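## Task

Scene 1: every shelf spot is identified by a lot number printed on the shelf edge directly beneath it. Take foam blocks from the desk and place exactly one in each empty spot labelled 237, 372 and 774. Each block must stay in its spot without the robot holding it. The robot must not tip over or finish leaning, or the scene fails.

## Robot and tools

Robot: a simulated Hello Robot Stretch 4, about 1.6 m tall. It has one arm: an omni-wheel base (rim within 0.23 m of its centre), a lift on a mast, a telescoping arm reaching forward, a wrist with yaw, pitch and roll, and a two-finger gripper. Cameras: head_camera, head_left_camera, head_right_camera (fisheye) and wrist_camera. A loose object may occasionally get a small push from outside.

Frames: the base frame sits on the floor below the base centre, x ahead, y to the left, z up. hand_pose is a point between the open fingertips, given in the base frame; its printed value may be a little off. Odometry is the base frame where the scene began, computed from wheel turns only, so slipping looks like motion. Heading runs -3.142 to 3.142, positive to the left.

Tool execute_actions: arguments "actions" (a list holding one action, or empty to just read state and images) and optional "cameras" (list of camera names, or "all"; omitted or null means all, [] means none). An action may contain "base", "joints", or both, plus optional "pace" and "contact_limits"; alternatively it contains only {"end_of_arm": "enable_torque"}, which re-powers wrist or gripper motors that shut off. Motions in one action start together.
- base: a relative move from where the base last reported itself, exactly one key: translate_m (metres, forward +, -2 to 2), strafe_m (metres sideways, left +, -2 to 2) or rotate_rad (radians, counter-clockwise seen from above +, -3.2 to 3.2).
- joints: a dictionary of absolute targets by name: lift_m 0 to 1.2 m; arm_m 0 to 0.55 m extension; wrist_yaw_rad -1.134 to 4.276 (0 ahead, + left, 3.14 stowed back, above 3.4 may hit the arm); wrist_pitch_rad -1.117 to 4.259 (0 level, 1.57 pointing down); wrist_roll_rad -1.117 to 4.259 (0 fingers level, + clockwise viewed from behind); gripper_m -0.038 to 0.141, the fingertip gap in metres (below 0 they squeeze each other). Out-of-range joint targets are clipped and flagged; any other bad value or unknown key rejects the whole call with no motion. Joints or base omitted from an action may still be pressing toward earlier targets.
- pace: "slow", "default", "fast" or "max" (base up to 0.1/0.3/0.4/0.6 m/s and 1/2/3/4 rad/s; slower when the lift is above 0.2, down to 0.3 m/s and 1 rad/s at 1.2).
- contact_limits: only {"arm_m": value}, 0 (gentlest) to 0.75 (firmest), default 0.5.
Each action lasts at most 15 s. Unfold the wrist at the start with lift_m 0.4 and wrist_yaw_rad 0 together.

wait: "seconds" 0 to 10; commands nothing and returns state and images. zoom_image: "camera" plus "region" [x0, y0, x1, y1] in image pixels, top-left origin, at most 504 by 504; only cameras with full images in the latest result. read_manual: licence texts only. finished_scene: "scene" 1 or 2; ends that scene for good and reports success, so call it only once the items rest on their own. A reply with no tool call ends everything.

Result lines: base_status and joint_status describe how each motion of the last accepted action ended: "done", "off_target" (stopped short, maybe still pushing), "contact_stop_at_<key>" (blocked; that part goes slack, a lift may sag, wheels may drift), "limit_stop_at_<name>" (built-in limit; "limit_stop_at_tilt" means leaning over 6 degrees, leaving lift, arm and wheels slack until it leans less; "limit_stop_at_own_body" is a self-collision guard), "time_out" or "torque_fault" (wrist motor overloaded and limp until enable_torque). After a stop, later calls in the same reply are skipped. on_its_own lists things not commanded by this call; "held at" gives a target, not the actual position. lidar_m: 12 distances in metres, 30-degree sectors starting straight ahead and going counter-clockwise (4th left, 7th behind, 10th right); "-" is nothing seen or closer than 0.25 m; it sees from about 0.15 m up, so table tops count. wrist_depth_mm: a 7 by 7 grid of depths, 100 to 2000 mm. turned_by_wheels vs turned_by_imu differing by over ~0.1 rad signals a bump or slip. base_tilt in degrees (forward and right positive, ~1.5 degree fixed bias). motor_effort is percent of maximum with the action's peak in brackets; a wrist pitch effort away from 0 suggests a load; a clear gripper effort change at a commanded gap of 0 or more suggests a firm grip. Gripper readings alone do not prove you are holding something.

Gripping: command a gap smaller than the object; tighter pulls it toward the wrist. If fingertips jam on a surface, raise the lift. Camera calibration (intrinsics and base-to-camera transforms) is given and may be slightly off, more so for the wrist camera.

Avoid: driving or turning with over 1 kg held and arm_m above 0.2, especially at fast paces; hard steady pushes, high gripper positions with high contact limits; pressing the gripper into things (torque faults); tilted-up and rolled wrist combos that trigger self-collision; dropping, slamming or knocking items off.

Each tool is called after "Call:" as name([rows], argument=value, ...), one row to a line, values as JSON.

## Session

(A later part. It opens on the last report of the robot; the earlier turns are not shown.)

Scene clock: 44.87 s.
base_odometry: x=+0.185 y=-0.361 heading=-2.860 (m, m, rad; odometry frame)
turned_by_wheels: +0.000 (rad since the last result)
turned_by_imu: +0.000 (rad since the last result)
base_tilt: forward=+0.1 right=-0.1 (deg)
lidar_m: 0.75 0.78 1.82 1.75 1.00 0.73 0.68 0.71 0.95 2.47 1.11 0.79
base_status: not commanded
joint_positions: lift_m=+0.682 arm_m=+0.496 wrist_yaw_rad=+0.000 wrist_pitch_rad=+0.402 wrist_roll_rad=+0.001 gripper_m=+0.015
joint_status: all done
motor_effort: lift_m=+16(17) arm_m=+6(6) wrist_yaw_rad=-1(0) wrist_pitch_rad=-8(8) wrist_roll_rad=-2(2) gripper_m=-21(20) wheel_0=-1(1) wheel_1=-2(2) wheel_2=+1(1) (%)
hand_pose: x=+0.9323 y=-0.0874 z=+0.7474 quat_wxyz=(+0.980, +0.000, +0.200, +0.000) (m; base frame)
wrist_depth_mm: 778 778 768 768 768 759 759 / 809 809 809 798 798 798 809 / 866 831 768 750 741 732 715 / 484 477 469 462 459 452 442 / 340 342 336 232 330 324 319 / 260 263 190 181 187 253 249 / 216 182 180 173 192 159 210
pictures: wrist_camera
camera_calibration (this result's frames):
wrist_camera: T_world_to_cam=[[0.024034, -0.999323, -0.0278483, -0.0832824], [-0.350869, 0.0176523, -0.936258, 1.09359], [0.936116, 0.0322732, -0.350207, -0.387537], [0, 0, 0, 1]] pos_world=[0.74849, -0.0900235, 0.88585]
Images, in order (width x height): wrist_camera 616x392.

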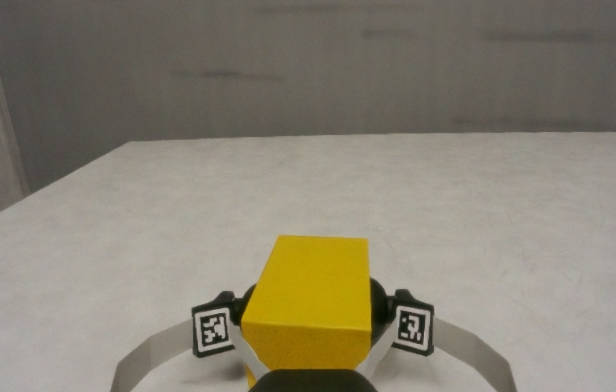

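Call:
execute_actions([
  {"joints":{"lift_m":0.70},"pace":"fast"},
], cameras=[])

Call:
execute_actions([
  {"base":{"translate_m":-0.34},"joints":{"arm_m":0.005},"pace":"max"},
], cameras=[])

Call:
execute_actions([
  {"base":{"rotate_rad":1.56},"joints":{"lift_m":0.5,"arm_m":0.3},"pace":"fast"},
], cameras=[])

Call:
execute_actions([
  {"base":{"translate_m":0.4},"joints":{"arm_m":0.5,"lift_m":0.55},"pace":"max"},
], cameras=["wrist_camera"])

Scene clock: 45.87 s.
base_odometry: x=+0.185 y=-0.361 heading=-2.860 (m, m, rad; odometry frame)
turned_by_wheels: +0.000 (rad since the last result)
turned_by_imu: +0.000 (rad since the last result)
base_tilt: forward=+0.1 right=-0.1 (deg)
lidar_m: 0.75 0.79 1.85 1.74 1.01 0.73 0.69 0.69 0.98 2.49 1.13 0.76
base_status: not commanded
joint_positions: lift_m=+0.700 arm_m=+0.496 wrist_yaw_rad=+0.000 wrist_pitch_rad=+0.403 wrist_roll_rad=+0.001 gripper_m=+0.015
joint_status: all done
motor_effort: lift_m=+21(17) arm_m=+6(6) wrist_yaw_rad=+0(0) wrist_pitch_rad=-9(9) wrist_roll_rad=-2(3) gripper_m=-20(20) wheel_0=-1(1) wheel_1=-2(1) wheel_2=+1(1) (%)
hand_pose: x=+0.9323 y=-0.0874 z=+0.7650 quat_wxyz=(+0.980, +0.000, +0.200, +0.000) (m; base frame)
wrist_depth_mm: 768 768 768 759 768 759 768 / 809 809 820 809 798 798 798 / 854 842 831 842 820 820 820 / 580 525 521 512 504 496 492 / 377 377 377 232 364 359 353 / 289 291 190 181 187 279 277 / 237 193 181 174 204 160 230
pictures: none
No camera images: the call's "cameras" was empty. Leave "cameras" out to get every camera's image.

Scene clock: 48.13 s.
base_odometry: x=+0.511 y=-0.266 heading=-2.860 (m, m, rad; odometry frame)
turned_by_wheels: +0.000 (rad since the last result)
turned_by_imu: +0.000 (rad since the last result)
base_tilt: forward=+0.1 right=+0.0 (deg)
lidar_m: 1.07 1.96 1.83 1.57 0.52 0.36 0.33 0.34 0.49 1.36 1.64 1.13
base_status: done
joint_positions: lift_m=+0.700 arm_m=+0.006 wrist_yaw_rad=+0.000 wrist_pitch_rad=+0.403 wrist_roll_rad=+0.001 gripper_m=+0.015
joint_status: all done
motor_effort: lift_m=+21(21) arm_m=-6(8) wrist_yaw_rad=+2(1) wrist_pitch_rad=-9(10) wrist_roll_rad=-1(2) gripper_m=-20(20) wheel_0=+0(6) wheel_1=+0(6) wheel_2=+1(11) (%)
hand_pose: x=+0.4423 y=-0.0875 z=+0.7650 quat_wxyz=(+0.980, +0.000, +0.200, +0.000) (m; base frame)
wrist_depth_mm: 1499 1499 1499 1537 1499 1499 1499 / 1576 1537 1618 1618 1576 1618 1537 / 1708 1708 1025 1138 1078 1118 1060 / 1756 1756 1756 1808 1708 1756 1708 / 1863 1808 1756 231 1661 1808 1576 / 1430 1464 190 181 189 1366 1366 / 1182 640 181 173 640 159 1138
pictures: none
No camera images: the call's "cameras" was empty. Leave "cameras" out to get every camera's image.

Scene clock: 50.00 s.
base_odometry: x=+0.511 y=-0.266 heading=-1.300 (m, m, rad; odometry frame)
turned_by_wheels: +1.560 (rad since the last result)
turned_by_imu: +1.586 (rad since the last result)
base_tilt: forward=+0.1 right=-0.1 (deg)
lidar_m: 1.62 0.52 0.37 0.34 0.35 0.49 1.37 2.58 1.16 1.08 1.95 1.81
base_status: done
joint_positions: lift_m=+0.500 arm_m=+0.299 wrist_yaw_rad=+0.000 wrist_pitch_rad=+0.403 wrist_roll_rad=+0.001 gripper_m=+0.015
joint_status: all done
motor_effort: lift_m=+17(19) arm_m=+6(6) wrist_yaw_rad=-1(2) wrist_pitch_rad=-9(9) wrist_roll_rad=-2(3) gripper_m=-21(20) wheel_0=-1(8) wheel_1=+0(5) wheel_2=+0(9) (%)
hand_pose: x=+0.7353 y=-0.0873 z=+0.5653 quat_wxyz=(+0.980, +0.000, +0.200, +0.000) (m; base frame)
wrist_depth_mm: 661 960 1499 1499 1499 1205 1499 / 676 976 1464 1576 1499 1182 1576 / 676 976 1430 1661 1661 1618 1661 / 668 960 1537 1756 1576 1618 1661 / 668 976 1366 231 1366 1366 1366 / 654 960 190 181 189 1078 1042 / 647 466 181 174 521 159 878
pictures: none
No camera images: the call's "cameras" was empty. Leave "cameras" out to get every camera's image.

Scene clock: 52.30 s.
base_odometry: x=+0.618 y=-0.652 heading=-1.300 (m, m, rad; odometry frame)
turned_by_wheels: +0.000 (rad since the last result)
turned_by_imu: -0.001 (rad since the last result)
base_tilt: forward=+0.1 right=-0.1 (deg)
lidar_m: 1.32 0.54 0.36 0.35 0.37 0.52 1.33 1.67 1.12 1.07 1.93 1.42
base_status: done
joint_positions: lift_m=+0.550 arm_m=+0.499 wrist_yaw_rad=+0.000 wrist_pitch_rad=+0.403 wrist_roll_rad=+0.001 gripper_m=+0.015
joint_status: all done
motor_effort: lift_m=+20(26) arm_m=+5(6) wrist_yaw_rad=+0(2) wrist_pitch_rad=-8(10) wrist_roll_rad=-1(2) gripper_m=-20(19) wheel_0=-1(5) wheel_1=+0(6) wheel_2=-1(10) (%)
hand_pose: x=+0.9354 y=-0.0873 z=+0.6151 quat_wxyz=(+0.980, +0.000, +0.200, +0.000) (m; base frame)
wrist_depth_mm: 591 854 991 976 976 878 615 / 621 854 1042 1008 1042 904 634 / 640 842 1042 1008 976 831 640 / 668 750 732 732 707 707 668 / 691 854 1205 232 1182 917 707 / 683 842 190 181 188 917 798 / 676 473 181 174 504 159 809
pictures: wrist_camera
camera_calibration (this result's frames):
wrist_camera: T_world_to_cam=[[0.0241088, -0.999321, -0.0278568, -0.0870843], [-0.351101, 0.017626, -0.936172, 0.970925], [0.936027, 0.0323505, -0.350438, -0.436529], [0, 0, 0, 1]] pos_world=[0.751595, -0.0900169, 0.753551]
Images, in order (width x height): wrist_camera 616x392.

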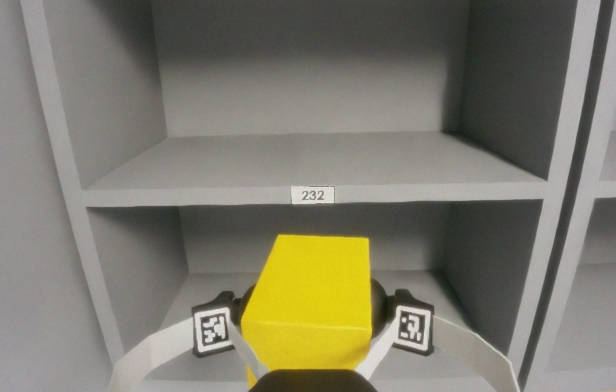

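Call:
execute_actions([
  {"base":{"translate_m":-2.0},"joints":{"arm_m":0.005,"lift_m":0.3},"pace":"max"},
], cameras=["head_left_camera"])

Scene clock: 58.13 s.
base_odometry: x=+0.084 y=+1.276 heading=-1.300 (m, m, rad; odometry frame)
turned_by_wheels: +0.000 (rad since the last result)
turned_by_imu: +0.002 (rad since the last result)
base_tilt: forward=+0.1 right=-0.1 (deg)
lidar_m: 1.41 0.46 0.30 0.36 1.34 0.93 0.87 0.95 1.24 1.54 1.21 1.60
base_status: done
joint_positions: lift_m=+0.300 arm_m=+0.006 wrist_yaw_rad=+0.000 wrist_pitch_rad=+0.403 wrist_roll_rad=+0.001 gripper_m=+0.015
joint_status: all done
motor_effort: lift_m=+17(22) arm_m=-6(6) wrist_yaw_rad=+2(1) wrist_pitch_rad=-9(10) wrist_roll_rad=-2(3) gripper_m=-20(20) wheel_0=+2(4) wheel_1=+1(6) wheel_2=+0(10) (%)
hand_pose: x=+0.4423 y=-0.0875 z=+0.3652 quat_wxyz=(+0.980, +0.000, +0.200, +0.000) (m; base frame)
wrist_depth_mm: 597 866 1756 - - - - / 609 866 1708 - - - - / 609 878 1708 - - - - / 603 878 1336 1397 1397 1397 1336 / 603 866 1025 232 1008 991 991 / 591 768 190 181 187 778 750 / 591 394 181 174 404 159 640
pictures: head_left_camera
Images, in order (width x height): head_left_camera 420x672.

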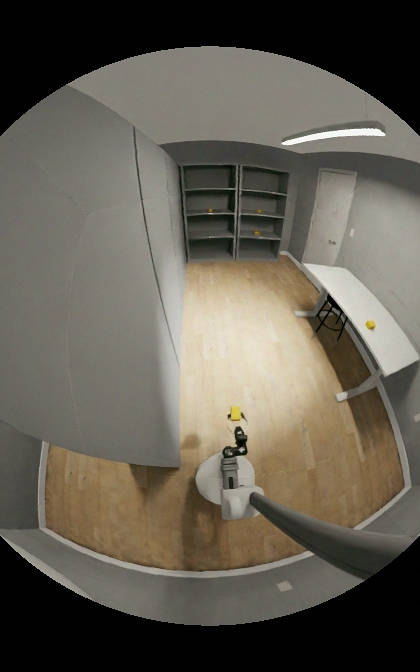

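Call:
execute_actions([
  {"base":{"translate_m":-0.42},"pace":"max"},
], cameras=[])

Call:
execute_actions([
  {"base":{"rotate_rad":1.56},"pace":"fast"},
], cameras=["head_right_camera"])

Scene clock: 60.63 s.
base_odometry: x=-0.028 y=+1.680 heading=-1.300 (m, m, rad; odometry frame)
turned_by_wheels: +0.000 (rad since the last result)
turned_by_imu: +0.000 (rad since the last result)
base_tilt: forward=+0.1 right=-0.1 (deg)
lidar_m: 1.38 0.60 0.70 1.75 0.72 0.50 0.47 0.48 0.67 1.62 1.39 1.62
base_status: done
joint_positions: lift_m=+0.300 arm_m=+0.006 wrist_yaw_rad=+0.000 wrist_pitch_rad=+0.403 wrist_roll_rad=+0.001 gripper_m=+0.015
joint_status: not commanded
motor_effort: lift_m=+18(17) arm_m=-6(6) wrist_yaw_rad=+1(2) wrist_pitch_rad=-9(9) wrist_roll_rad=-3(2) gripper_m=-20(20) wheel_0=+2(6) wheel_1=+1(6) wheel_2=+0(13) (%)
hand_pose: x=+0.4423 y=-0.0874 z=+0.3653 quat_wxyz=(+0.980, +0.000, +0.200, +0.000) (m; base frame)
wrist_depth_mm: 585 854 1708 - - - - / 597 854 1618 - - - - / 597 854 1661 - - - 1863 / 585 854 1336 1430 1430 1366 1336 / 591 854 1042 232 1008 1008 976 / 574 759 190 181 188 778 759 / 580 392 180 173 399 160 634
pictures: none
No camera images: the call's "cameras" was empty. Leave "cameras" out to get every camera's image.

Scene clock: 62.37 s.
base_odometry: x=-0.028 y=+1.680 heading=+0.260 (m, m, rad; odometry frame)
turned_by_wheels: +1.560 (rad since the last result)
turned_by_imu: +1.586 (rad since the last result)
base_tilt: forward=+0.1 right=+0.0 (deg)
lidar_m: 1.76 0.71 0.50 0.46 0.50 0.67 1.61 1.41 1.65 1.38 0.56 0.70
base_status: done
joint_positions: lift_m=+0.300 arm_m=+0.006 wrist_yaw_rad=+0.000 wrist_pitch_rad=+0.403 wrist_roll_rad=+0.001 gripper_m=+0.015
joint_status: not commanded
motor_effort: lift_m=+17(17) arm_m=-6(6) wrist_yaw_rad=+0(1) wrist_pitch_rad=-9(9) wrist_roll_rad=-2(3) gripper_m=-20(20) wheel_0=+1(7) wheel_1=+0(7) wheel_2=-1(8) (%)
hand_pose: x=+0.4424 y=-0.0873 z=+0.3653 quat_wxyz=(+0.980, +0.000, +0.200, +0.000) (m; base frame)
wrist_depth_mm: 842 1229 1366 1397 1430 1397 1397 / 854 1229 1464 1464 1464 1464 1499 / 854 1229 1537 1576 1537 1576 1537 / 842 1205 1464 1430 1430 1397 1397 / 854 1025 1042 232 991 991 946 / 778 798 190 181 188 778 715 / 661 394 181 174 182 160 627
pictures: head_right_camera
Images, in order (width x height): head_right_camera 420x672.

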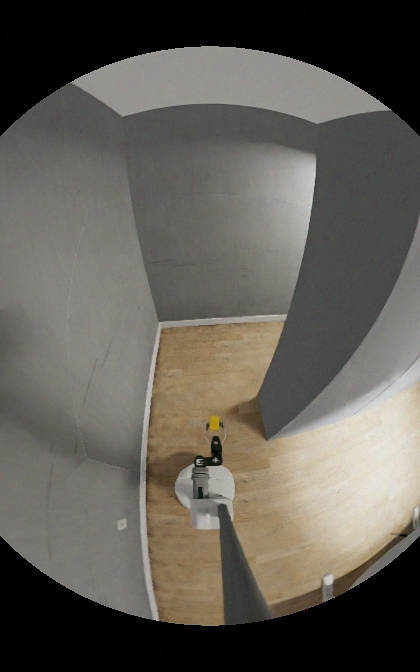

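Call:
execute_actions([
  {"base":{"translate_m":1.15},"pace":"max"},
], cameras=[])

Call:
execute_actions([
  {"base":{"rotate_rad":-1.545},"pace":"fast"},
], cameras=[])

Call:
execute_actions([
  {"base":{"strafe_m":0.25},"pace":"max"},
])

Scene clock: 66.27 s.
base_odometry: x=+1.083 y=+1.976 heading=+0.260 (m, m, rad; odometry frame)
turned_by_wheels: +0.000 (rad since the last result)
turned_by_imu: -0.003 (rad since the last result)
base_tilt: forward=+0.1 right=+0.0 (deg)
lidar_m: 0.59 0.62 0.53 0.49 0.53 0.72 1.87 0.70 0.57 1.28 0.91 0.65
base_status: done
joint_positions: lift_m=+0.300 arm_m=+0.006 wrist_yaw_rad=+0.000 wrist_pitch_rad=+0.403 wrist_roll_rad=+0.001 gripper_m=+0.015
joint_status: not commanded
motor_effort: lift_m=+17(17) arm_m=-6(6) wrist_yaw_rad=+1(0) wrist_pitch_rad=-9(9) wrist_roll_rad=-3(3) gripper_m=-20(19) wheel_0=-1(9) wheel_1=-2(6) wheel_2=+0(13) (%)
hand_pose: x=+0.4423 y=-0.0874 z=+0.3653 quat_wxyz=(+0.980, +0.000, +0.200, +0.000) (m; base frame)
wrist_depth_mm: 357 357 357 357 359 357 355 / 375 377 375 377 375 373 373 / 397 394 397 394 394 394 389 / 418 418 418 421 413 413 415 / 445 442 442 233 442 442 439 / 473 473 190 181 188 469 473 / 512 327 181 174 338 159 492
pictures: none
No camera images: the call's "cameras" was empty. Leave "cameras" out to get every camera's image.

Scene clock: 68.00 s.
base_odometry: x=+1.083 y=+1.976 heading=-1.285 (m, m, rad; odometry frame)
turned_by_wheels: -1.545 (rad since the last result)
turned_by_imu: -1.572 (rad since the last result)
base_tilt: forward=+0.1 right=-0.1 (deg)
lidar_m: 1.37 0.89 0.62 0.60 0.64 0.53 0.49 0.53 0.73 1.99 0.67 0.60
base_status: done
joint_positions: lift_m=+0.300 arm_m=+0.006 wrist_yaw_rad=+0.000 wrist_pitch_rad=+0.403 wrist_roll_rad=+0.001 gripper_m=+0.015
joint_status: not commanded
motor_effort: lift_m=+18(18) arm_m=-6(6) wrist_yaw_rad=+1(1) wrist_pitch_rad=-9(9) wrist_roll_rad=-3(2) gripper_m=-19(21) wheel_0=+0(7) wheel_1=+0(9) wheel_2=+0(7) (%)
hand_pose: x=+0.4423 y=-0.0874 z=+0.3653 quat_wxyz=(+0.980, +0.000, +0.200, +0.000) (m; base frame)
wrist_depth_mm: 1008 1464 - - 1863 891 449 / 1008 1430 - - 1921 1042 1025 / 1008 1430 - - 1708 1098 1078 / 1025 1308 1430 1430 1205 1160 1060 / 946 1042 1042 233 960 842 831 / 798 798 190 181 189 683 647 / 661 392 181 174 399 159 544
pictures: none
No camera images: the call's "cameras" was empty. Leave "cameras" out to get every camera's image.

Scene clock: 69.70 s.
base_odometry: x=+1.323 y=+2.047 heading=-1.285 (m, m, rad; odometry frame)
turned_by_wheels: +0.000 (rad since the last result)
turned_by_imu: -0.001 (rad since the last result)
base_tilt: forward=+0.2 right=-0.1 (deg)
lidar_m: 1.57 0.54 0.37 0.35 0.40 0.52 0.50 0.53 0.71 1.98 0.76 0.83
base_status: done
joint_positions: lift_m=+0.300 arm_m=+0.006 wrist_yaw_rad=+0.000 wrist_pitch_rad=+0.403 wrist_roll_rad=+0.001 gripper_m=+0.015
joint_status: not commanded
motor_effort: lift_m=+18(17) arm_m=-6(6) wrist_yaw_rad=+0(0) wrist_pitch_rad=-9(9) wrist_roll_rad=-2(3) gripper_m=-21(20) wheel_0=+0(12) wheel_1=+0(12) wheel_2=+0(2) (%)
hand_pose: x=+0.4423 y=-0.0874 z=+0.3653 quat_wxyz=(+0.980, +0.000, +0.200, +0.000) (m; base frame)
wrist_depth_mm: 661 960 1808 - - 1336 976 / 668 960 1863 - - 1921 1060 / 668 960 1808 - - 1205 1098 / 676 960 1397 1430 1397 1182 1138 / 668 917 1025 232 1008 991 878 / 661 798 190 181 188 778 732 / 627 394 181 174 399 159 634
pictures: head_camera, head_left_camera, head_right_camera, wrist_camera
camera_calibration (this result's frames):
wrist_camera: T_world_to_cam=[[0.0238358, -0.999328, -0.0278587, -0.0821071], [-0.351169, 0.0177212, -0.936144, 0.563969], [0.936009, 0.0320969, -0.350511, -0.0625349], [0, 0, 0, 1]] pos_world=[0.258539, -0.090039, 0.50375]
Images, in order (width x height): head_camera 420x560, head_left_camera 420x672, head_right_camera 420x672, wrist_camera 616x392.

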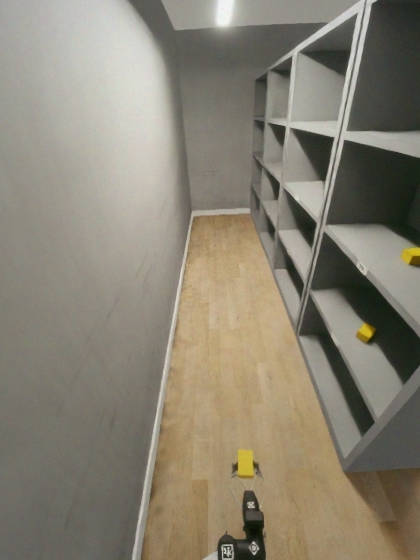

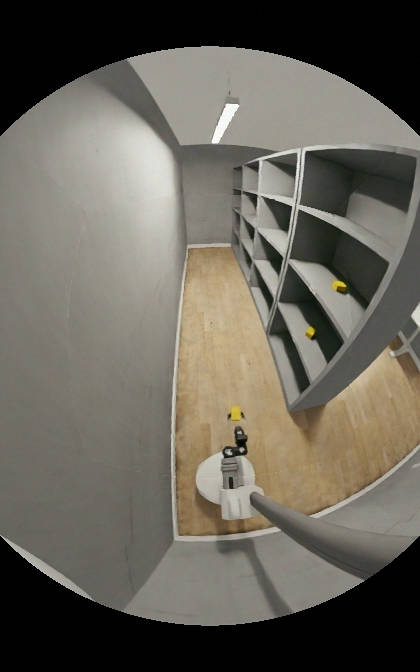

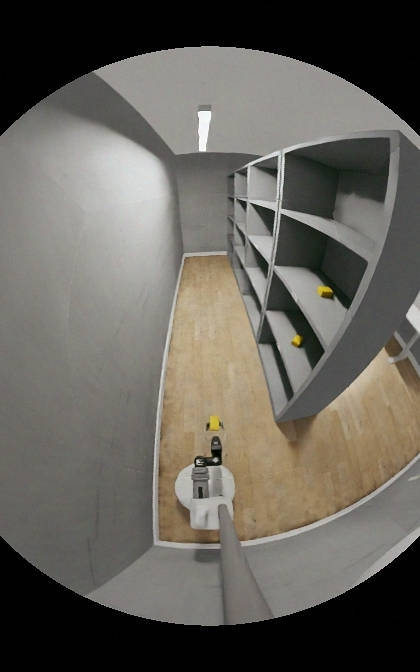

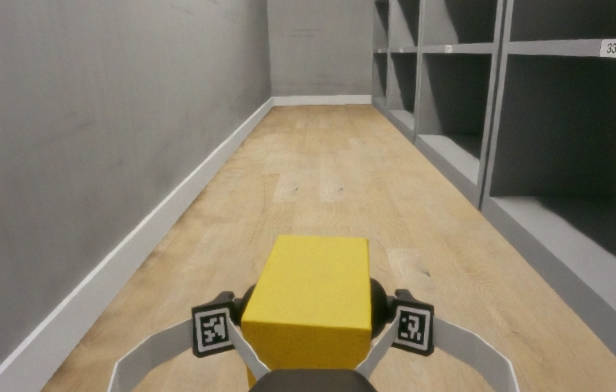

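Call:
execute_actions([
  {"base":{"translate_m":1.92},"joints":{"lift_m":0.45},"pace":"max"},
], cameras=["head_right_camera"])

Call:
execute_actions([
  {"base":{"rotate_rad":-1.535}},
])

Scene clock: 74.90 s.
base_odometry: x=+1.865 y=+0.205 heading=-1.285 (m, m, rad; odometry frame)
turned_by_wheels: +0.000 (rad since the last result)
turned_by_imu: -0.004 (rad since the last result)
base_tilt: forward=+0.2 right=+0.0 (deg)
lidar_m: 1.68 0.59 0.40 0.39 0.40 0.59 1.57 0.87 0.58 0.56 0.61 0.83
base_status: done
joint_positions: lift_m=+0.450 arm_m=+0.006 wrist_yaw_rad=+0.000 wrist_pitch_rad=+0.403 wrist_roll_rad=+0.001 gripper_m=+0.015
joint_status: all done
motor_effort: lift_m=+20(20) arm_m=-6(6) wrist_yaw_rad=+1(0) wrist_pitch_rad=-8(9) wrist_roll_rad=-2(2) gripper_m=-21(20) wheel_0=+0(7) wheel_1=-2(6) wheel_2=-1(15) (%)
hand_pose: x=+0.4423 y=-0.0874 z=+0.5151 quat_wxyz=(+0.980, +0.000, +0.200, +0.000) (m; base frame)
wrist_depth_mm: 699 991 1863 1863 1921 1808 960 / 699 1025 1921 1921 1863 1336 991 / 707 1008 1921 - - 1160 1042 / 699 991 1708 1863 1808 1160 1118 / 699 1025 1336 232 1281 1182 1138 / 691 946 190 181 187 976 878 / 683 473 181 174 496 159 768
pictures: head_right_camera
Images, in order (width x height): head_right_camera 420x672.

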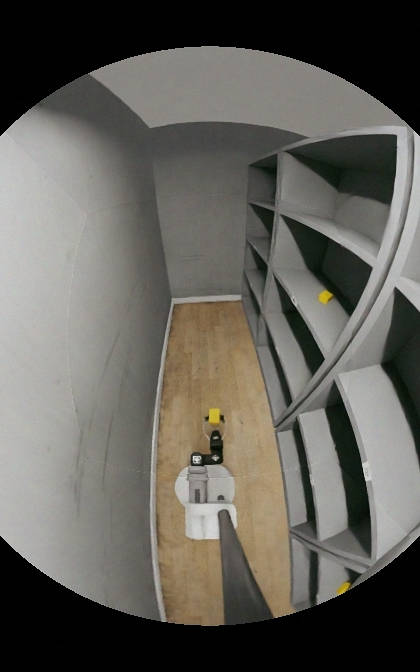

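Scene clock: 76.93 s.
base_odometry: x=+1.865 y=+0.205 heading=-2.820 (m, m, rad; odometry frame)
turned_by_wheels: -1.535 (rad since the last result)
turned_by_imu: -1.561 (rad since the last result)
base_tilt: forward=+0.1 right=+0.0 (deg)
lidar_m: 0.56 0.60 0.84 1.49 0.57 0.38 0.39 0.40 0.59 1.73 0.79 0.59
base_status: done
joint_positions: lift_m=+0.450 arm_m=+0.006 wrist_yaw_rad=+0.000 wrist_pitch_rad=+0.403 wrist_roll_rad=+0.001 gripper_m=+0.015
joint_status: not commanded
motor_effort: lift_m=+19(20) arm_m=-6(6) wrist_yaw_rad=+1(0) wrist_pitch_rad=-8(9) wrist_roll_rad=-3(3) gripper_m=-20(21) wheel_0=-1(7) wheel_1=+1(5) wheel_2=+1(4) (%)
hand_pose: x=+0.4423 y=-0.0874 z=+0.5151 quat_wxyz=(+0.980, +0.000, +0.200, +0.000) (m; base frame)
wrist_depth_mm: 609 741 741 732 723 707 603 / 615 768 778 759 750 741 609 / 559 591 569 554 549 539 535 / 389 379 375 368 364 357 351 / 615 878 891 232 891 854 603 / 615 842 190 181 188 831 609 / 609 433 181 173 445 159 603
pictures: head_camera, head_left_camera, head_right_camera, wrist_camera
camera_calibration (this result's frames):
wrist_camera: T_world_to_cam=[[0.0239225, -0.999326, -0.0278549, -0.0779498], [-0.351125, 0.0176889, -0.936162, 0.704242], [0.936023, 0.0321759, -0.350465, -0.0100246], [0, 0, 0, 1]] pos_world=[0.258525, -0.0900319, 0.6536]
Images, in order (width x height): head_camera 420x560, head_left_camera 420x672, head_right_camera 420x672, wrist_camera 616x392.

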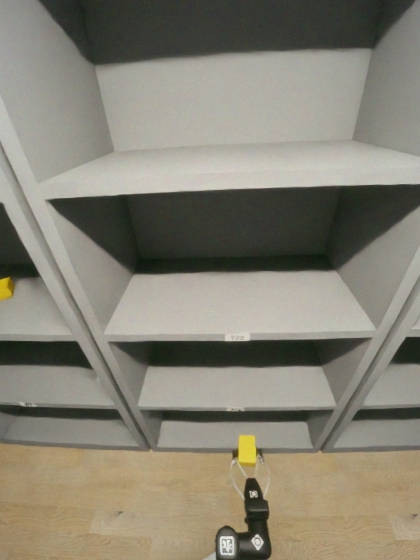

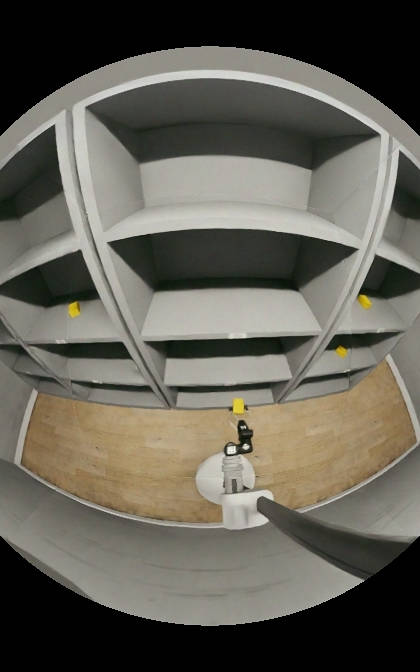

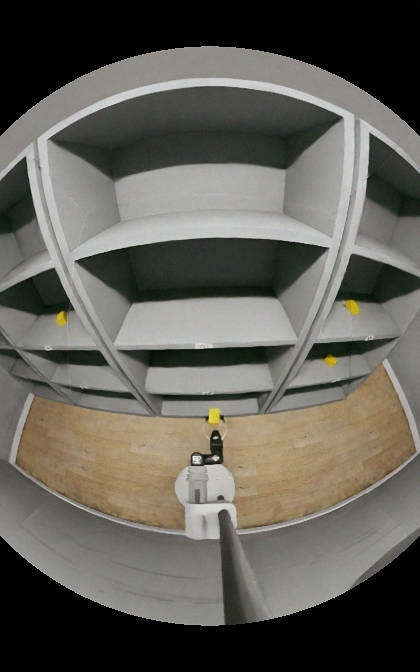

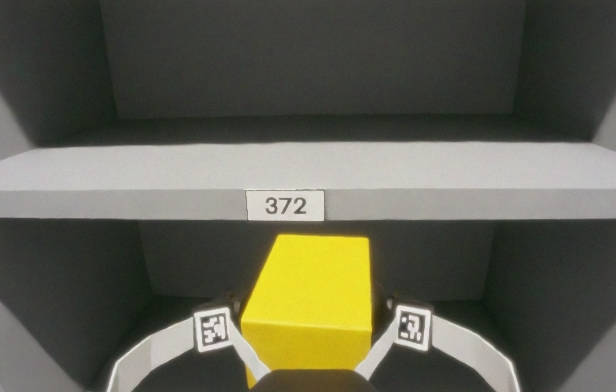

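Call:
execute_actions([
  {"base":{"strafe_m":0.03},"joints":{"lift_m":0.525},"pace":"fast"},
], cameras=[])

Call:
execute_actions([
  {"joints":{"arm_m":0.34},"pace":"fast"},
], cameras=["head_camera","wrist_camera"])

Call:
zoom_image(camera="head_camera", region=[0,300,300,430])

Scene clock: 78.27 s.
base_odometry: x=+1.874 y=+0.176 heading=-2.820 (m, m, rad; odometry frame)
turned_by_wheels: +0.000 (rad since the last result)
turned_by_imu: +0.000 (rad since the last result)
base_tilt: forward=+0.0 right=-0.1 (deg)
lidar_m: 0.55 0.59 0.84 1.46 0.58 0.39 0.38 0.40 0.57 1.68 0.79 0.58
base_status: done
joint_positions: lift_m=+0.525 arm_m=+0.006 wrist_yaw_rad=+0.000 wrist_pitch_rad=+0.403 wrist_roll_rad=+0.001 gripper_m=+0.015
joint_status: all done
motor_effort: lift_m=+21(22) arm_m=-6(6) wrist_yaw_rad=+0(0) wrist_pitch_rad=-9(9) wrist_roll_rad=-1(3) gripper_m=-21(21) wheel_0=+0(7) wheel_1=+1(10) wheel_2=+1(4) (%)
hand_pose: x=+0.4423 y=-0.0874 z=+0.5900 quat_wxyz=(+0.980, +0.000, +0.200, +0.000) (m; base frame)
wrist_depth_mm: 569 741 732 715 723 715 654 / 574 768 788 778 741 741 654 / 569 759 809 788 778 778 640 / 544 574 564 554 544 535 530 / 413 404 399 233 392 387 382 / 569 798 190 181 188 904 654 / 564 407 180 173 492 159 654
pictures: none
No camera images: the call's "cameras" was empty. Leave "cameras" out to get every camera's image.

Scene clock: 80.03 s.
base_odometry: x=+1.874 y=+0.176 heading=-2.820 (m, m, rad; odometry frame)
turned_by_wheels: +0.000 (rad since the last result)
turned_by_imu: +0.000 (rad since the last result)
base_tilt: forward=+0.1 right=-0.1 (deg)
lidar_m: 0.55 0.59 0.86 1.49 0.56 0.39 0.37 0.41 0.56 1.73 0.83 0.57
base_status: not commanded
joint_positions: lift_m=+0.525 arm_m=+0.339 wrist_yaw_rad=+0.000 wrist_pitch_rad=+0.402 wrist_roll_rad=+0.001 gripper_m=+0.015
joint_status: all done
motor_effort: lift_m=+21(21) arm_m=+6(6) wrist_yaw_rad=+0(0) wrist_pitch_rad=-9(9) wrist_roll_rad=-3(2) gripper_m=-20(20) wheel_0=+0(0) wheel_1=+1(1) wheel_2=+1(1) (%)
hand_pose: x=+0.7753 y=-0.0874 z=+0.5900 quat_wxyz=(+0.980, +0.000, +0.200, +0.000) (m; base frame)
wrist_depth_mm: 433 430 427 421 418 413 407 / 455 455 449 442 436 430 427 / 488 477 473 466 459 455 452 / 508 508 496 492 480 469 466 / 402 399 397 232 387 384 375 / 309 309 190 181 187 298 296 / 254 200 180 174 211 159 244
pictures: head_camera, wrist_camera
camera_calibration (this result's frames):
wrist_camera: T_world_to_cam=[[0.0240838, -0.999322, -0.0278525, -0.0839139], [-0.351033, 0.0176332, -0.936197, 0.891236], [0.936053, 0.0323244, -0.350371, -0.295544], [0, 0, 0, 1]] pos_world=[0.591519, -0.090019, 0.728485]
Images, in order (width x height): head_camera 420x560, wrist_camera 616x392.

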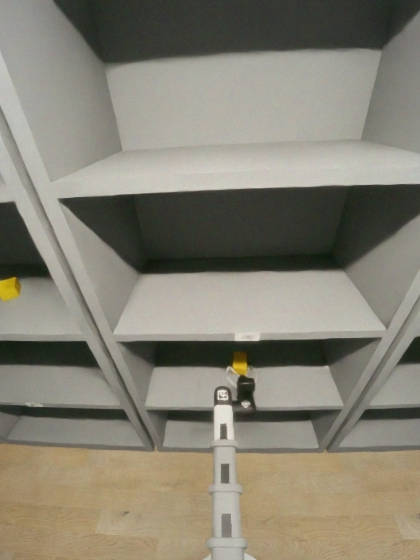

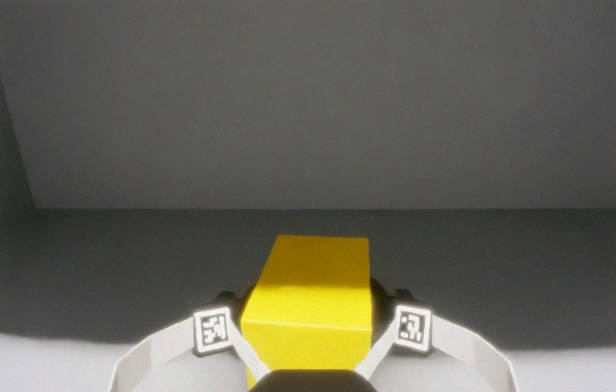

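Region (0, 300, 300, 430) of head_camera's 420x560 image, scaled by 1.680, with more detail than that image has; it fills the top 218 rows of this view, and the rest is white.

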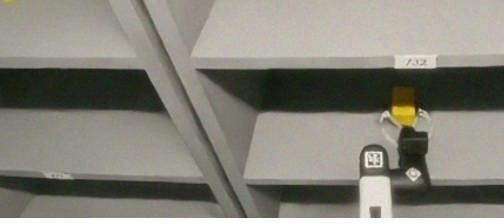

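Call:
execute_actions([
  {"joints":{"lift_m":0.495}},
], cameras=[])

Call:
execute_actions([
  {"joints":{"gripper_m":0.09}},
], cameras=[])

Call:
execute_actions([
  {"base":{"rotate_rad":-0.02},"joints":{"arm_m":0.005,"lift_m":0.505,"gripper_m":0.12},"pace":"fast"},
], cameras=["wrist_camera"])

Call:
execute_actions([
  {"base":{"strafe_m":-1.9},"joints":{"lift_m":0.3},"pace":"max"},
], cameras=["head_left_camera"])

Scene clock: 81.37 s.
base_odometry: x=+1.874 y=+0.176 heading=-2.820 (m, m, rad; odometry frame)
turned_by_wheels: +0.000 (rad since the last result)
turned_by_imu: +0.000 (rad since the last result)
base_tilt: forward=+0.1 right=-0.1 (deg)
lidar_m: 0.55 0.58 0.86 1.46 0.57 0.39 0.39 0.40 0.58 1.71 0.82 0.58
base_status: not commanded
joint_positions: lift_m=+0.495 arm_m=+0.339 wrist_yaw_rad=+0.000 wrist_pitch_rad=+0.402 wrist_roll_rad=+0.001 gripper_m=+0.015
joint_status: all done
motor_effort: lift_m=+16(16) arm_m=+6(6) wrist_yaw_rad=-1(0) wrist_pitch_rad=-9(9) wrist_roll_rad=-3(1) gripper_m=-22(21) wheel_0=+0(1) wheel_1=+1(1) wheel_2=+1(1) (%)
hand_pose: x=+0.7753 y=-0.0874 z=+0.5604 quat_wxyz=(+0.980, +0.000, +0.200, +0.000) (m; base frame)
wrist_depth_mm: 433 430 427 424 418 413 404 / 459 455 445 442 439 436 424 / 480 480 469 466 466 452 449 / 484 477 469 462 455 449 445 / 340 340 336 232 329 324 320 / 260 264 190 181 188 253 250 / 215 182 181 174 192 160 211
pictures: none
No camera images: the call's "cameras" was empty. Leave "cameras" out to get every camera's image.

Scene clock: 82.93 s.
base_odometry: x=+1.874 y=+0.176 heading=-2.820 (m, m, rad; odometry frame)
turned_by_wheels: +0.000 (rad since the last result)
turned_by_imu: +0.000 (rad since the last result)
base_tilt: forward=+0.2 right=-0.1 (deg)
lidar_m: 0.55 0.57 0.85 1.46 0.56 0.40 0.39 0.42 0.57 1.72 0.84 0.60
base_status: not commanded
joint_positions: lift_m=+0.495 arm_m=+0.339 wrist_yaw_rad=+0.000 wrist_pitch_rad=+0.402 wrist_roll_rad=+0.001 gripper_m=+0.090
joint_status: all done
motor_effort: lift_m=+16(17) arm_m=+6(6) wrist_yaw_rad=+0(1) wrist_pitch_rad=-9(9) wrist_roll_rad=-2(2) gripper_m=-3(21) wheel_0=-1(0) wheel_1=+1(1) wheel_2=+1(1) (%)
hand_pose: x=+0.7753 y=-0.0874 z=+0.5604 quat_wxyz=(+0.980, +0.000, +0.200, +0.000) (m; base frame)
wrist_depth_mm: 436 433 430 421 418 413 404 / 459 455 445 439 439 433 424 / 484 480 473 469 462 455 449 / 488 477 469 466 455 449 445 / 340 340 340 243 314 325 320 / 262 263 200 189 198 252 250 / 216 213 206 153 203 206 211
pictures: none
No camera images: the call's "cameras" was empty. Leave "cameras" out to get every camera's image.

Scene clock: 84.70 s.
base_odometry: x=+1.874 y=+0.176 heading=-2.840 (m, m, rad; odometry frame)
turned_by_wheels: -0.020 (rad since the last result)
turned_by_imu: -0.021 (rad since the last result)
base_tilt: forward=+0.0 right=-0.1 (deg)
lidar_m: 0.56 0.58 0.83 1.63 0.59 0.39 0.39 0.39 0.57 1.62 0.84 0.59
base_status: done
joint_positions: lift_m=+0.505 arm_m=+0.006 wrist_yaw_rad=+0.000 wrist_pitch_rad=+0.402 wrist_roll_rad=+0.001 gripper_m=+0.120
joint_status: all done
motor_effort: lift_m=+21(23) arm_m=-6(6) wrist_yaw_rad=+1(2) wrist_pitch_rad=-8(8) wrist_roll_rad=-2(2) gripper_m=+0(1) wheel_0=+0(4) wheel_1=+1(6) wheel_2=+1(5) (%)
hand_pose: x=+0.4424 y=-0.0875 z=+0.5701 quat_wxyz=(+0.980, +0.000, +0.200, +0.000) (m; base frame)
wrist_depth_mm: 591 732 741 732 723 715 615 / 591 759 768 768 759 750 627 / 603 759 798 798 788 768 621 / 521 512 500 500 492 484 480 / 404 399 394 389 389 384 382 / 591 750 931 946 931 750 634 / 580 741 820 148 809 778 621
pictures: wrist_camera
camera_calibration (this result's frames):
wrist_camera: T_world_to_cam=[[0.0236423, -0.999332, -0.0278495, -0.0763761], [-0.350906, 0.0177895, -0.936242, 0.755667], [0.936112, 0.0319075, -0.350251, 0.00900173], [0, 0, 0, 1]] pos_world=[0.258547, -0.0900554, 0.708513]
Images, in order (width x height): wrist_camera 616x392.

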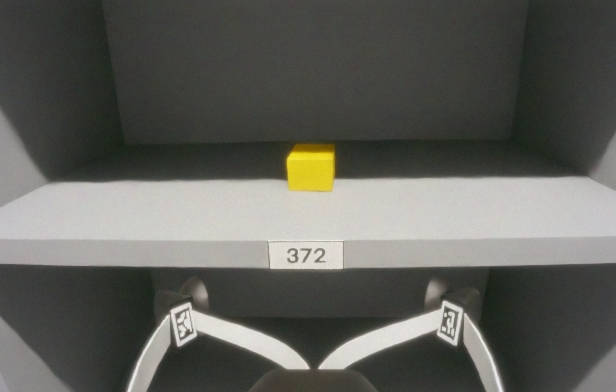

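Scene clock: 89.83 s.
base_odometry: x=+1.310 y=+1.991 heading=-2.840 (m, m, rad; odometry frame)
turned_by_wheels: +0.000 (rad since the last result)
turned_by_imu: +0.006 (rad since the last result)
base_tilt: forward=+0.2 right=+0.0 (deg)
lidar_m: 2.29 0.68 0.83 1.57 0.56 0.40 0.38 0.39 0.57 0.54 0.58 0.83
base_status: done
joint_positions: lift_m=+0.300 arm_m=+0.006 wrist_yaw_rad=+0.000 wrist_pitch_rad=+0.402 wrist_roll_rad=+0.001 gripper_m=+0.120
joint_status: all done
motor_effort: lift_m=+19(18) arm_m=-6(6) wrist_yaw_rad=+0(1) wrist_pitch_rad=-8(8) wrist_roll_rad=-1(1) gripper_m=+0(1) wheel_0=+0(11) wheel_1=+1(11) wheel_2=+0(1) (%)
hand_pose: x=+0.4424 y=-0.0874 z=+0.3653 quat_wxyz=(+0.980, +0.000, +0.200, +0.000) (m; base frame)
wrist_depth_mm: 699 - - - - 1138 788 / 699 - - - - 1160 768 / 715 - - - - 1182 778 / 707 1464 1430 1430 1397 1160 778 / 699 976 1025 1025 1008 976 778 / 699 768 768 798 788 732 715 / 640 661 654 148 640 634 627
pictures: head_left_camera
Images, in order (width x height): head_left_camera 420x672.

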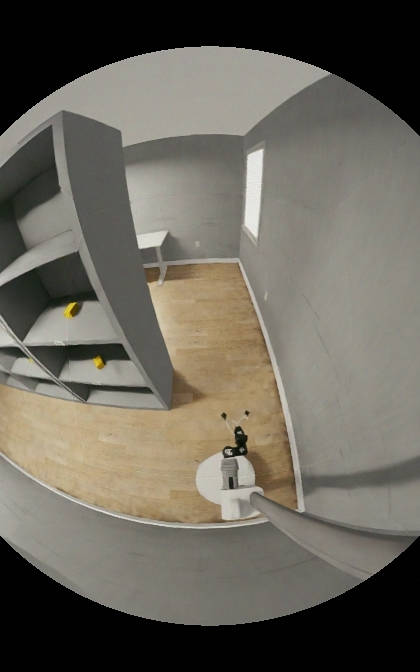

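Call:
execute_actions([
  {"base":{"translate_m":1.72},"pace":"max"},
], cameras=[])

Call:
execute_actions([
  {"base":{"strafe_m":1.24},"joints":{"lift_m":0.72,"arm_m":0.15},"pace":"max"},
], cameras=["head_camera","wrist_camera"])

Scene clock: 94.70 s.
base_odometry: x=-0.333 y=+1.479 heading=-2.840 (m, m, rad; odometry frame)
turned_by_wheels: +0.000 (rad since the last result)
turned_by_imu: -0.004 (rad since the last result)
base_tilt: forward=+0.1 right=+0.0 (deg)
lidar_m: 1.59 1.09 1.17 2.55 0.96 0.77 2.09 0.80 0.57 0.55 0.57 0.77
base_status: done
joint_positions: lift_m=+0.300 arm_m=+0.006 wrist_yaw_rad=+0.000 wrist_pitch_rad=+0.402 wrist_roll_rad=+0.001 gripper_m=+0.120
joint_status: not commanded
motor_effort: lift_m=+19(19) arm_m=-6(6) wrist_yaw_rad=+1(0) wrist_pitch_rad=-7(8) wrist_roll_rad=-2(2) gripper_m=-2(1) wheel_0=+0(8) wheel_1=-1(7) wheel_2=+0(13) (%)
hand_pose: x=+0.4424 y=-0.0874 z=+0.3653 quat_wxyz=(+0.980, +0.000, +0.200, +0.000) (m; base frame)
wrist_depth_mm: 1281 1281 1308 1255 1229 1182 798 / 1366 1336 1336 1336 1308 1182 788 / 1397 1397 1397 1397 1397 1182 788 / 1464 1464 1430 1366 1397 1160 788 / 1042 1042 1025 1042 1025 991 788 / 809 778 768 809 788 741 723 / 654 654 654 148 640 634 634
pictures: none
No camera images: the call's "cameras" was empty. Leave "cameras" out to get every camera's image.

Scene clock: 98.27 s.
base_odometry: x=+0.036 y=+0.295 heading=-2.840 (m, m, rad; odometry frame)
turned_by_wheels: +0.000 (rad since the last result)
turned_by_imu: -0.007 (rad since the last result)
base_tilt: forward=+0.0 right=+0.0 (deg)
lidar_m: 0.78 0.82 1.13 2.43 0.94 0.68 0.64 0.67 0.93 1.79 1.85 0.82
base_status: done
joint_positions: lift_m=+0.720 arm_m=+0.149 wrist_yaw_rad=+0.000 wrist_pitch_rad=+0.402 wrist_roll_rad=+0.001 gripper_m=+0.120
joint_status: all done
motor_effort: lift_m=+19(23) arm_m=+6(6) wrist_yaw_rad=+0(2) wrist_pitch_rad=-8(9) wrist_roll_rad=-2(2) gripper_m=+0(0) wheel_0=-1(13) wheel_1=+0(12) wheel_2=+0(2) (%)
hand_pose: x=+0.5854 y=-0.0874 z=+0.7853 quat_wxyz=(+0.980, +0.000, +0.200, +0.000) (m; base frame)
wrist_depth_mm: 1138 1138 1118 1118 1098 1118 1078 / 1182 1205 1182 1160 1160 1160 1138 / 1042 976 960 946 917 904 1205 / 597 591 574 574 564 559 549 / 699 732 1366 1397 1397 904 1336 / 1255 1336 1397 1464 1397 1308 1397 / 1118 1160 1160 148 1138 1118 1138
pictures: head_camera, wrist_camera
camera_calibration (this result's frames):
wrist_camera: T_world_to_cam=[[0.0238913, -0.999327, -0.0278439, -0.0738487], [-0.35069, 0.0177044, -0.936324, 1.00723], [0.936187, 0.0321346, -0.350031, -0.0496592], [0, 0, 0, 1]] pos_world=[0.401479, -0.0900356, 0.923651]
Images, in order (width x height): head_camera 420x560, wrist_camera 616x392.

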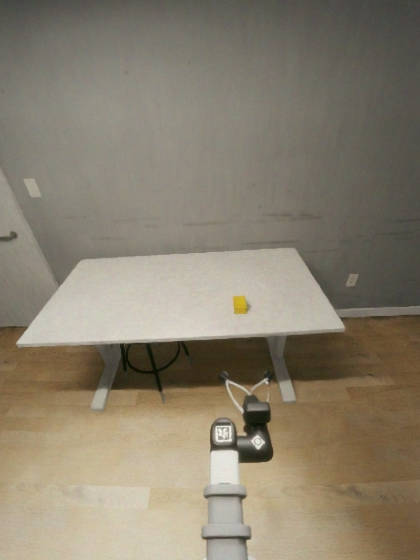

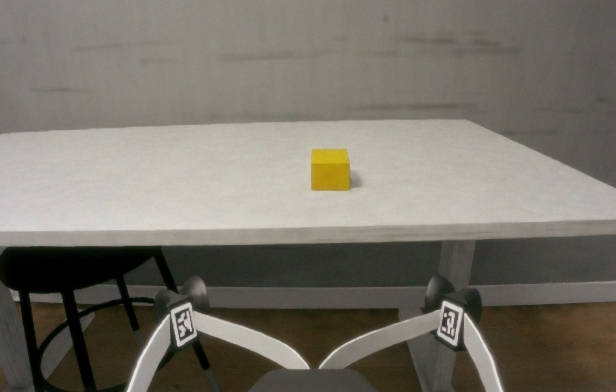

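Call:
execute_actions([
  {"base":{"translate_m":0.035},"joints":{"lift_m":0.686,"arm_m":0.52,"wrist_yaw_rad":-0.05},"pace":"fast"},
], cameras=["wrist_camera"])

Scene clock: 100.37 s.
base_odometry: x=+0.003 y=+0.285 heading=-2.840 (m, m, rad; odometry frame)
turned_by_wheels: +0.000 (rad since the last result)
turned_by_imu: -0.001 (rad since the last result)
base_tilt: forward=+0.1 right=-0.1 (deg)
lidar_m: 0.75 0.80 1.10 2.43 1.02 0.73 0.65 0.72 0.97 1.80 1.86 0.82
base_status: done
joint_positions: lift_m=+0.686 arm_m=+0.519 wrist_yaw_rad=-0.050 wrist_pitch_rad=+0.402 wrist_roll_rad=+0.001 gripper_m=+0.120
joint_status: all done
motor_effort: lift_m=+17(16) arm_m=+6(6) wrist_yaw_rad=+0(0) wrist_pitch_rad=-8(8) wrist_roll_rad=-1(2) gripper_m=+0(0) wheel_0=+0(4) wheel_1=-1(4) wheel_2=-1(9) (%)
hand_pose: x=+0.9507 y=-0.1005 z=+0.7515 quat_wxyz=(+0.980, +0.005, +0.200, -0.024) (m; base frame)
wrist_depth_mm: 750 750 750 759 759 759 768 / 788 788 788 778 798 798 788 / 809 809 809 778 759 750 831 / 496 488 484 473 466 459 459 / 349 347 345 252 340 334 327 / 267 257 256 196 213 246 257 / 220 217 217 148 208 210 213
pictures: wrist_camera
camera_calibration (this result's frames):
wrist_camera: T_world_to_cam=[[-0.0258748, -0.999277, -0.0278437, -0.0492982], [-0.349366, 0.035136, -0.936327, 1.10443], [0.936629, -0.0144996, -0.350023, -0.408167], [0, 0, 0, 1]] pos_world=[0.766875, -0.093986, 0.889865]
Images, in order (width x height): wrist_camera 616x392.

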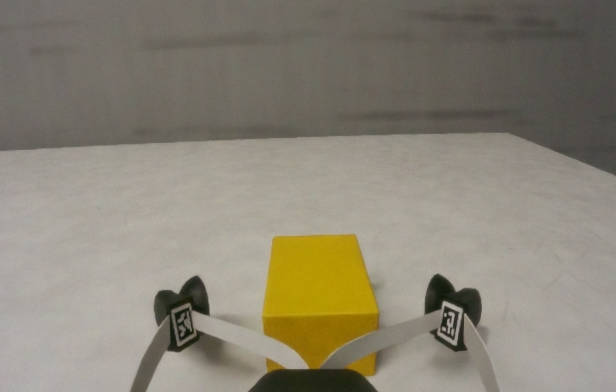

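Call:
execute_actions([
  {"joints":{"gripper_m":0.015,"lift_m":0.682}},
], cameras=[])

Call:
execute_actions([
  {"joints":{"lift_m":0.70},"pace":"fast"},
], cameras=["wrist_camera"])

Call:
execute_actions([
  {"base":{"strafe_m":-1.26},"joints":{"arm_m":0.005,"wrist_yaw_rad":0},"pace":"max"},
], cameras=[])

Call:
execute_actions([
  {"base":{"translate_m":-1.76},"joints":{"lift_m":0.3},"pace":"max"},
], cameras=["head_left_camera"])

Scene clock: 102.63 s.
base_odometry: x=+0.003 y=+0.285 heading=-2.840 (m, m, rad; odometry frame)
turned_by_wheels: +0.000 (rad since the last result)
turned_by_imu: -0.001 (rad since the last result)
base_tilt: forward=+0.1 right=+0.0 (deg)
lidar_m: 0.78 0.79 1.09 2.43 0.97 0.72 0.65 0.71 0.98 1.80 1.86 0.81
base_status: not commanded
joint_positions: lift_m=+0.682 arm_m=+0.519 wrist_yaw_rad=-0.050 wrist_pitch_rad=+0.402 wrist_roll_rad=+0.001 gripper_m=+0.015
joint_status: all done
motor_effort: lift_m=+16(18) arm_m=+6(6) wrist_yaw_rad=+0(0) wrist_pitch_rad=-8(9) wrist_roll_rad=-2(1) gripper_m=-20(22) wheel_0=+0(0) wheel_1=-2(1) wheel_2=-1(1) (%)
hand_pose: x=+0.9506 y=-0.1005 z=+0.7474 quat_wxyz=(+0.980, +0.005, +0.200, -0.024) (m; base frame)
wrist_depth_mm: 750 750 750 741 759 768 768 / 768 788 788 798 798 798 788 / 809 798 778 750 741 732 820 / 480 477 466 459 455 449 442 / 340 338 338 232 329 325 320 / 262 262 202 181 188 254 250 / 214 204 194 183 185 162 210
pictures: none
No camera images: the call's "cameras" was empty. Leave "cameras" out to get every camera's image.

Scene clock: 103.30 s.
base_odometry: x=+0.003 y=+0.285 heading=-2.840 (m, m, rad; odometry frame)
turned_by_wheels: +0.000 (rad since the last result)
turned_by_imu: +0.000 (rad since the last result)
base_tilt: forward=+0.2 right=-0.1 (deg)
lidar_m: 0.77 0.81 1.11 2.43 1.00 0.72 0.67 0.72 0.96 1.80 1.84 0.81
base_status: not commanded
joint_positions: lift_m=+0.700 arm_m=+0.519 wrist_yaw_rad=-0.050 wrist_pitch_rad=+0.403 wrist_roll_rad=+0.001 gripper_m=+0.015
joint_status: all done
motor_effort: lift_m=+21(21) arm_m=+6(6) wrist_yaw_rad=+0(0) wrist_pitch_rad=-9(9) wrist_roll_rad=-2(2) gripper_m=-19(18) wheel_0=+0(0) wheel_1=-2(2) wheel_2=-1(1) (%)
hand_pose: x=+0.9506 y=-0.1005 z=+0.7650 quat_wxyz=(+0.980, +0.005, +0.200, -0.024) (m; base frame)
wrist_depth_mm: 741 750 750 750 768 750 759 / 788 788 788 798 798 798 788 / 820 809 820 820 820 809 831 / 535 525 521 508 504 496 492 / 375 373 370 232 362 359 353 / 289 290 202 181 188 281 278 / 238 226 206 183 184 161 229
pictures: wrist_camera
camera_calibration (this result's frames):
wrist_camera: T_world_to_cam=[[-0.0259057, -0.999276, -0.027855, -0.0488866], [-0.349809, 0.0351643, -0.936161, 1.11737], [0.936463, -0.014508, -0.350467, -0.402886], [0, 0, 0, 1]] pos_world=[0.766889, -0.0939879, 0.903482]
Images, in order (width x height): wrist_camera 616x392.

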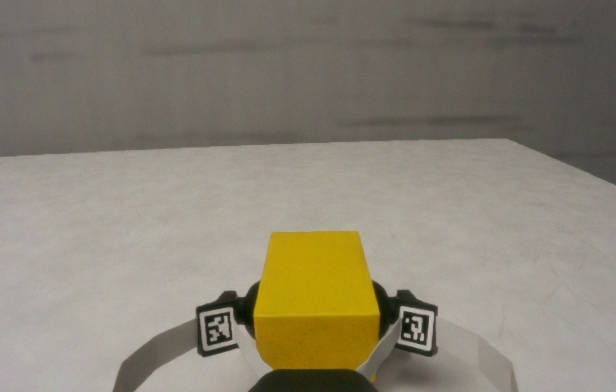

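Scene clock: 107.50 s.
base_odometry: x=-0.372 y=+1.488 heading=-2.840 (m, m, rad; odometry frame)
turned_by_wheels: +0.000 (rad since the last result)
turned_by_imu: +0.006 (rad since the last result)
base_tilt: forward=+0.1 right=+0.0 (deg)
lidar_m: 1.54 1.08 1.15 2.72 0.96 0.84 2.14 0.80 0.57 0.54 0.54 0.72
base_status: done
joint_positions: lift_m=+0.700 arm_m=+0.006 wrist_yaw_rad=+0.000 wrist_pitch_rad=+0.403 wrist_roll_rad=+0.001 gripper_m=+0.015
joint_status: all done
motor_effort: lift_m=+20(21) arm_m=-6(7) wrist_yaw_rad=+2(3) wrist_pitch_rad=-9(9) wrist_roll_rad=-2(3) gripper_m=-20(20) wheel_0=-1(9) wheel_1=+1(9) wheel_2=+0(1) (%)
hand_pose: x=+0.4423 y=-0.0875 z=+0.7651 quat_wxyz=(+0.980, +0.000, +0.200, +0.000) (m; base frame)
wrist_depth_mm: 1255 1281 1205 1205 1229 1078 741 / 1336 1308 1308 1281 1308 1118 723 / 1366 1366 1366 1366 1336 1160 750 / 1464 1464 1430 1430 1430 1138 759 / 1537 1576 1537 232 1464 1138 759 / 1255 1464 202 181 189 1138 759 / 1160 1138 654 183 184 161 759
pictures: none
No camera images: the call's "cameras" was empty. Leave "cameras" out to get every camera's image.

Scene clock: 112.97 s.
base_odometry: x=+1.309 y=+2.010 heading=-2.840 (m, m, rad; odometry frame)
turned_by_wheels: +0.000 (rad since the last result)
turned_by_imu: +0.002 (rad since the last result)
base_tilt: forward=+0.1 right=+0.0 (deg)
lidar_m: 2.23 0.73 0.83 1.56 0.54 0.39 0.37 0.41 0.56 0.53 0.55 0.80
base_status: done
joint_positions: lift_m=+0.300 arm_m=+0.006 wrist_yaw_rad=+0.000 wrist_pitch_rad=+0.403 wrist_roll_rad=+0.001 gripper_m=+0.015
joint_status: all done
motor_effort: lift_m=+18(18) arm_m=-6(6) wrist_yaw_rad=+0(2) wrist_pitch_rad=-9(9) wrist_roll_rad=-1(2) gripper_m=-20(20) wheel_0=+1(6) wheel_1=+0(7) wheel_2=-1(11) (%)
hand_pose: x=+0.4424 y=-0.0874 z=+0.3652 quat_wxyz=(+0.980, +0.000, +0.200, +0.000) (m; base frame)
wrist_depth_mm: 732 - - - - 1078 750 / 732 - - - - 1118 732 / 741 - - - - 1118 750 / 732 1464 1464 1430 1397 1138 741 / 741 991 1042 233 1008 946 741 / 732 809 202 181 188 778 723 / 654 627 407 183 183 162 634
pictures: head_left_camera
Images, in order (width x height): head_left_camera 420x672.

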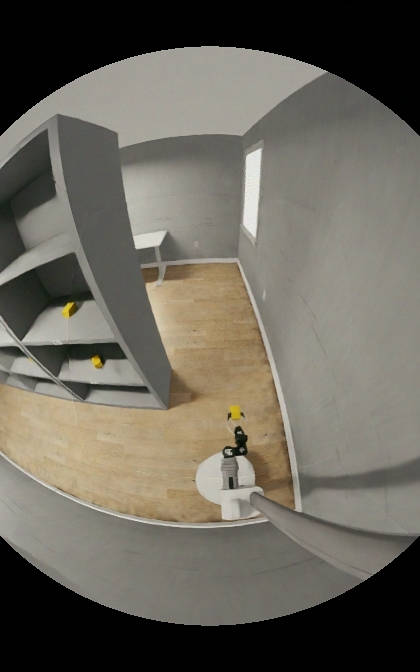

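Call:
execute_actions([
  {"base":{"strafe_m":1.93},"pace":"max"},
], cameras=["head_camera"])

Call:
zoom_image(camera="head_camera", region=[200,310,290,360])

Scene clock: 117.93 s.
base_odometry: x=+1.882 y=+0.168 heading=-2.840 (m, m, rad; odometry frame)
turned_by_wheels: +0.000 (rad since the last result)
turned_by_imu: -0.011 (rad since the last result)
base_tilt: forward=+0.2 right=-0.1 (deg)
lidar_m: 0.56 0.56 0.85 1.59 0.57 0.40 0.38 0.40 0.55 1.56 0.86 0.58
base_status: done
joint_positions: lift_m=+0.300 arm_m=+0.006 wrist_yaw_rad=+0.000 wrist_pitch_rad=+0.403 wrist_roll_rad=+0.001 gripper_m=+0.015
joint_status: not commanded
motor_effort: lift_m=+18(19) arm_m=-6(6) wrist_yaw_rad=+0(0) wrist_pitch_rad=-9(10) wrist_roll_rad=-3(2) gripper_m=-20(20) wheel_0=+1(14) wheel_1=-1(13) wheel_2=-1(1) (%)
hand_pose: x=+0.4424 y=-0.0874 z=+0.3652 quat_wxyz=(+0.980, +0.000, +0.200, +0.000) (m; base frame)
wrist_depth_mm: 430 327 324 320 314 314 314 / 559 778 768 778 768 750 640 / 597 809 820 809 809 788 621 / 597 842 866 866 842 842 627 / 591 778 891 233 854 809 627 / 585 683 202 181 188 661 627 / 549 535 357 183 183 161 539
pictures: head_camera
Images, in order (width x height): head_camera 420x560.

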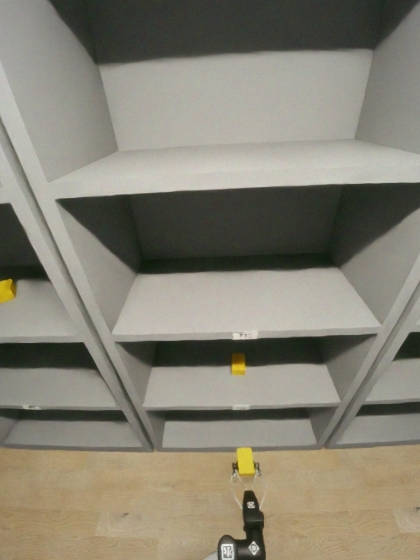

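Region (200, 310, 290, 360) of head_camera's 420x560 image, scaled by 5.600, with more detail than that image has.

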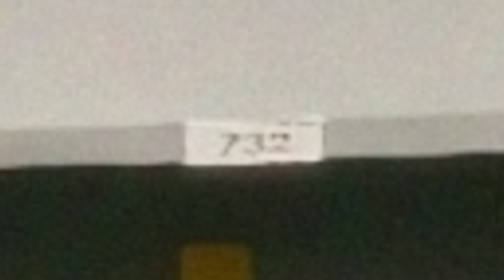

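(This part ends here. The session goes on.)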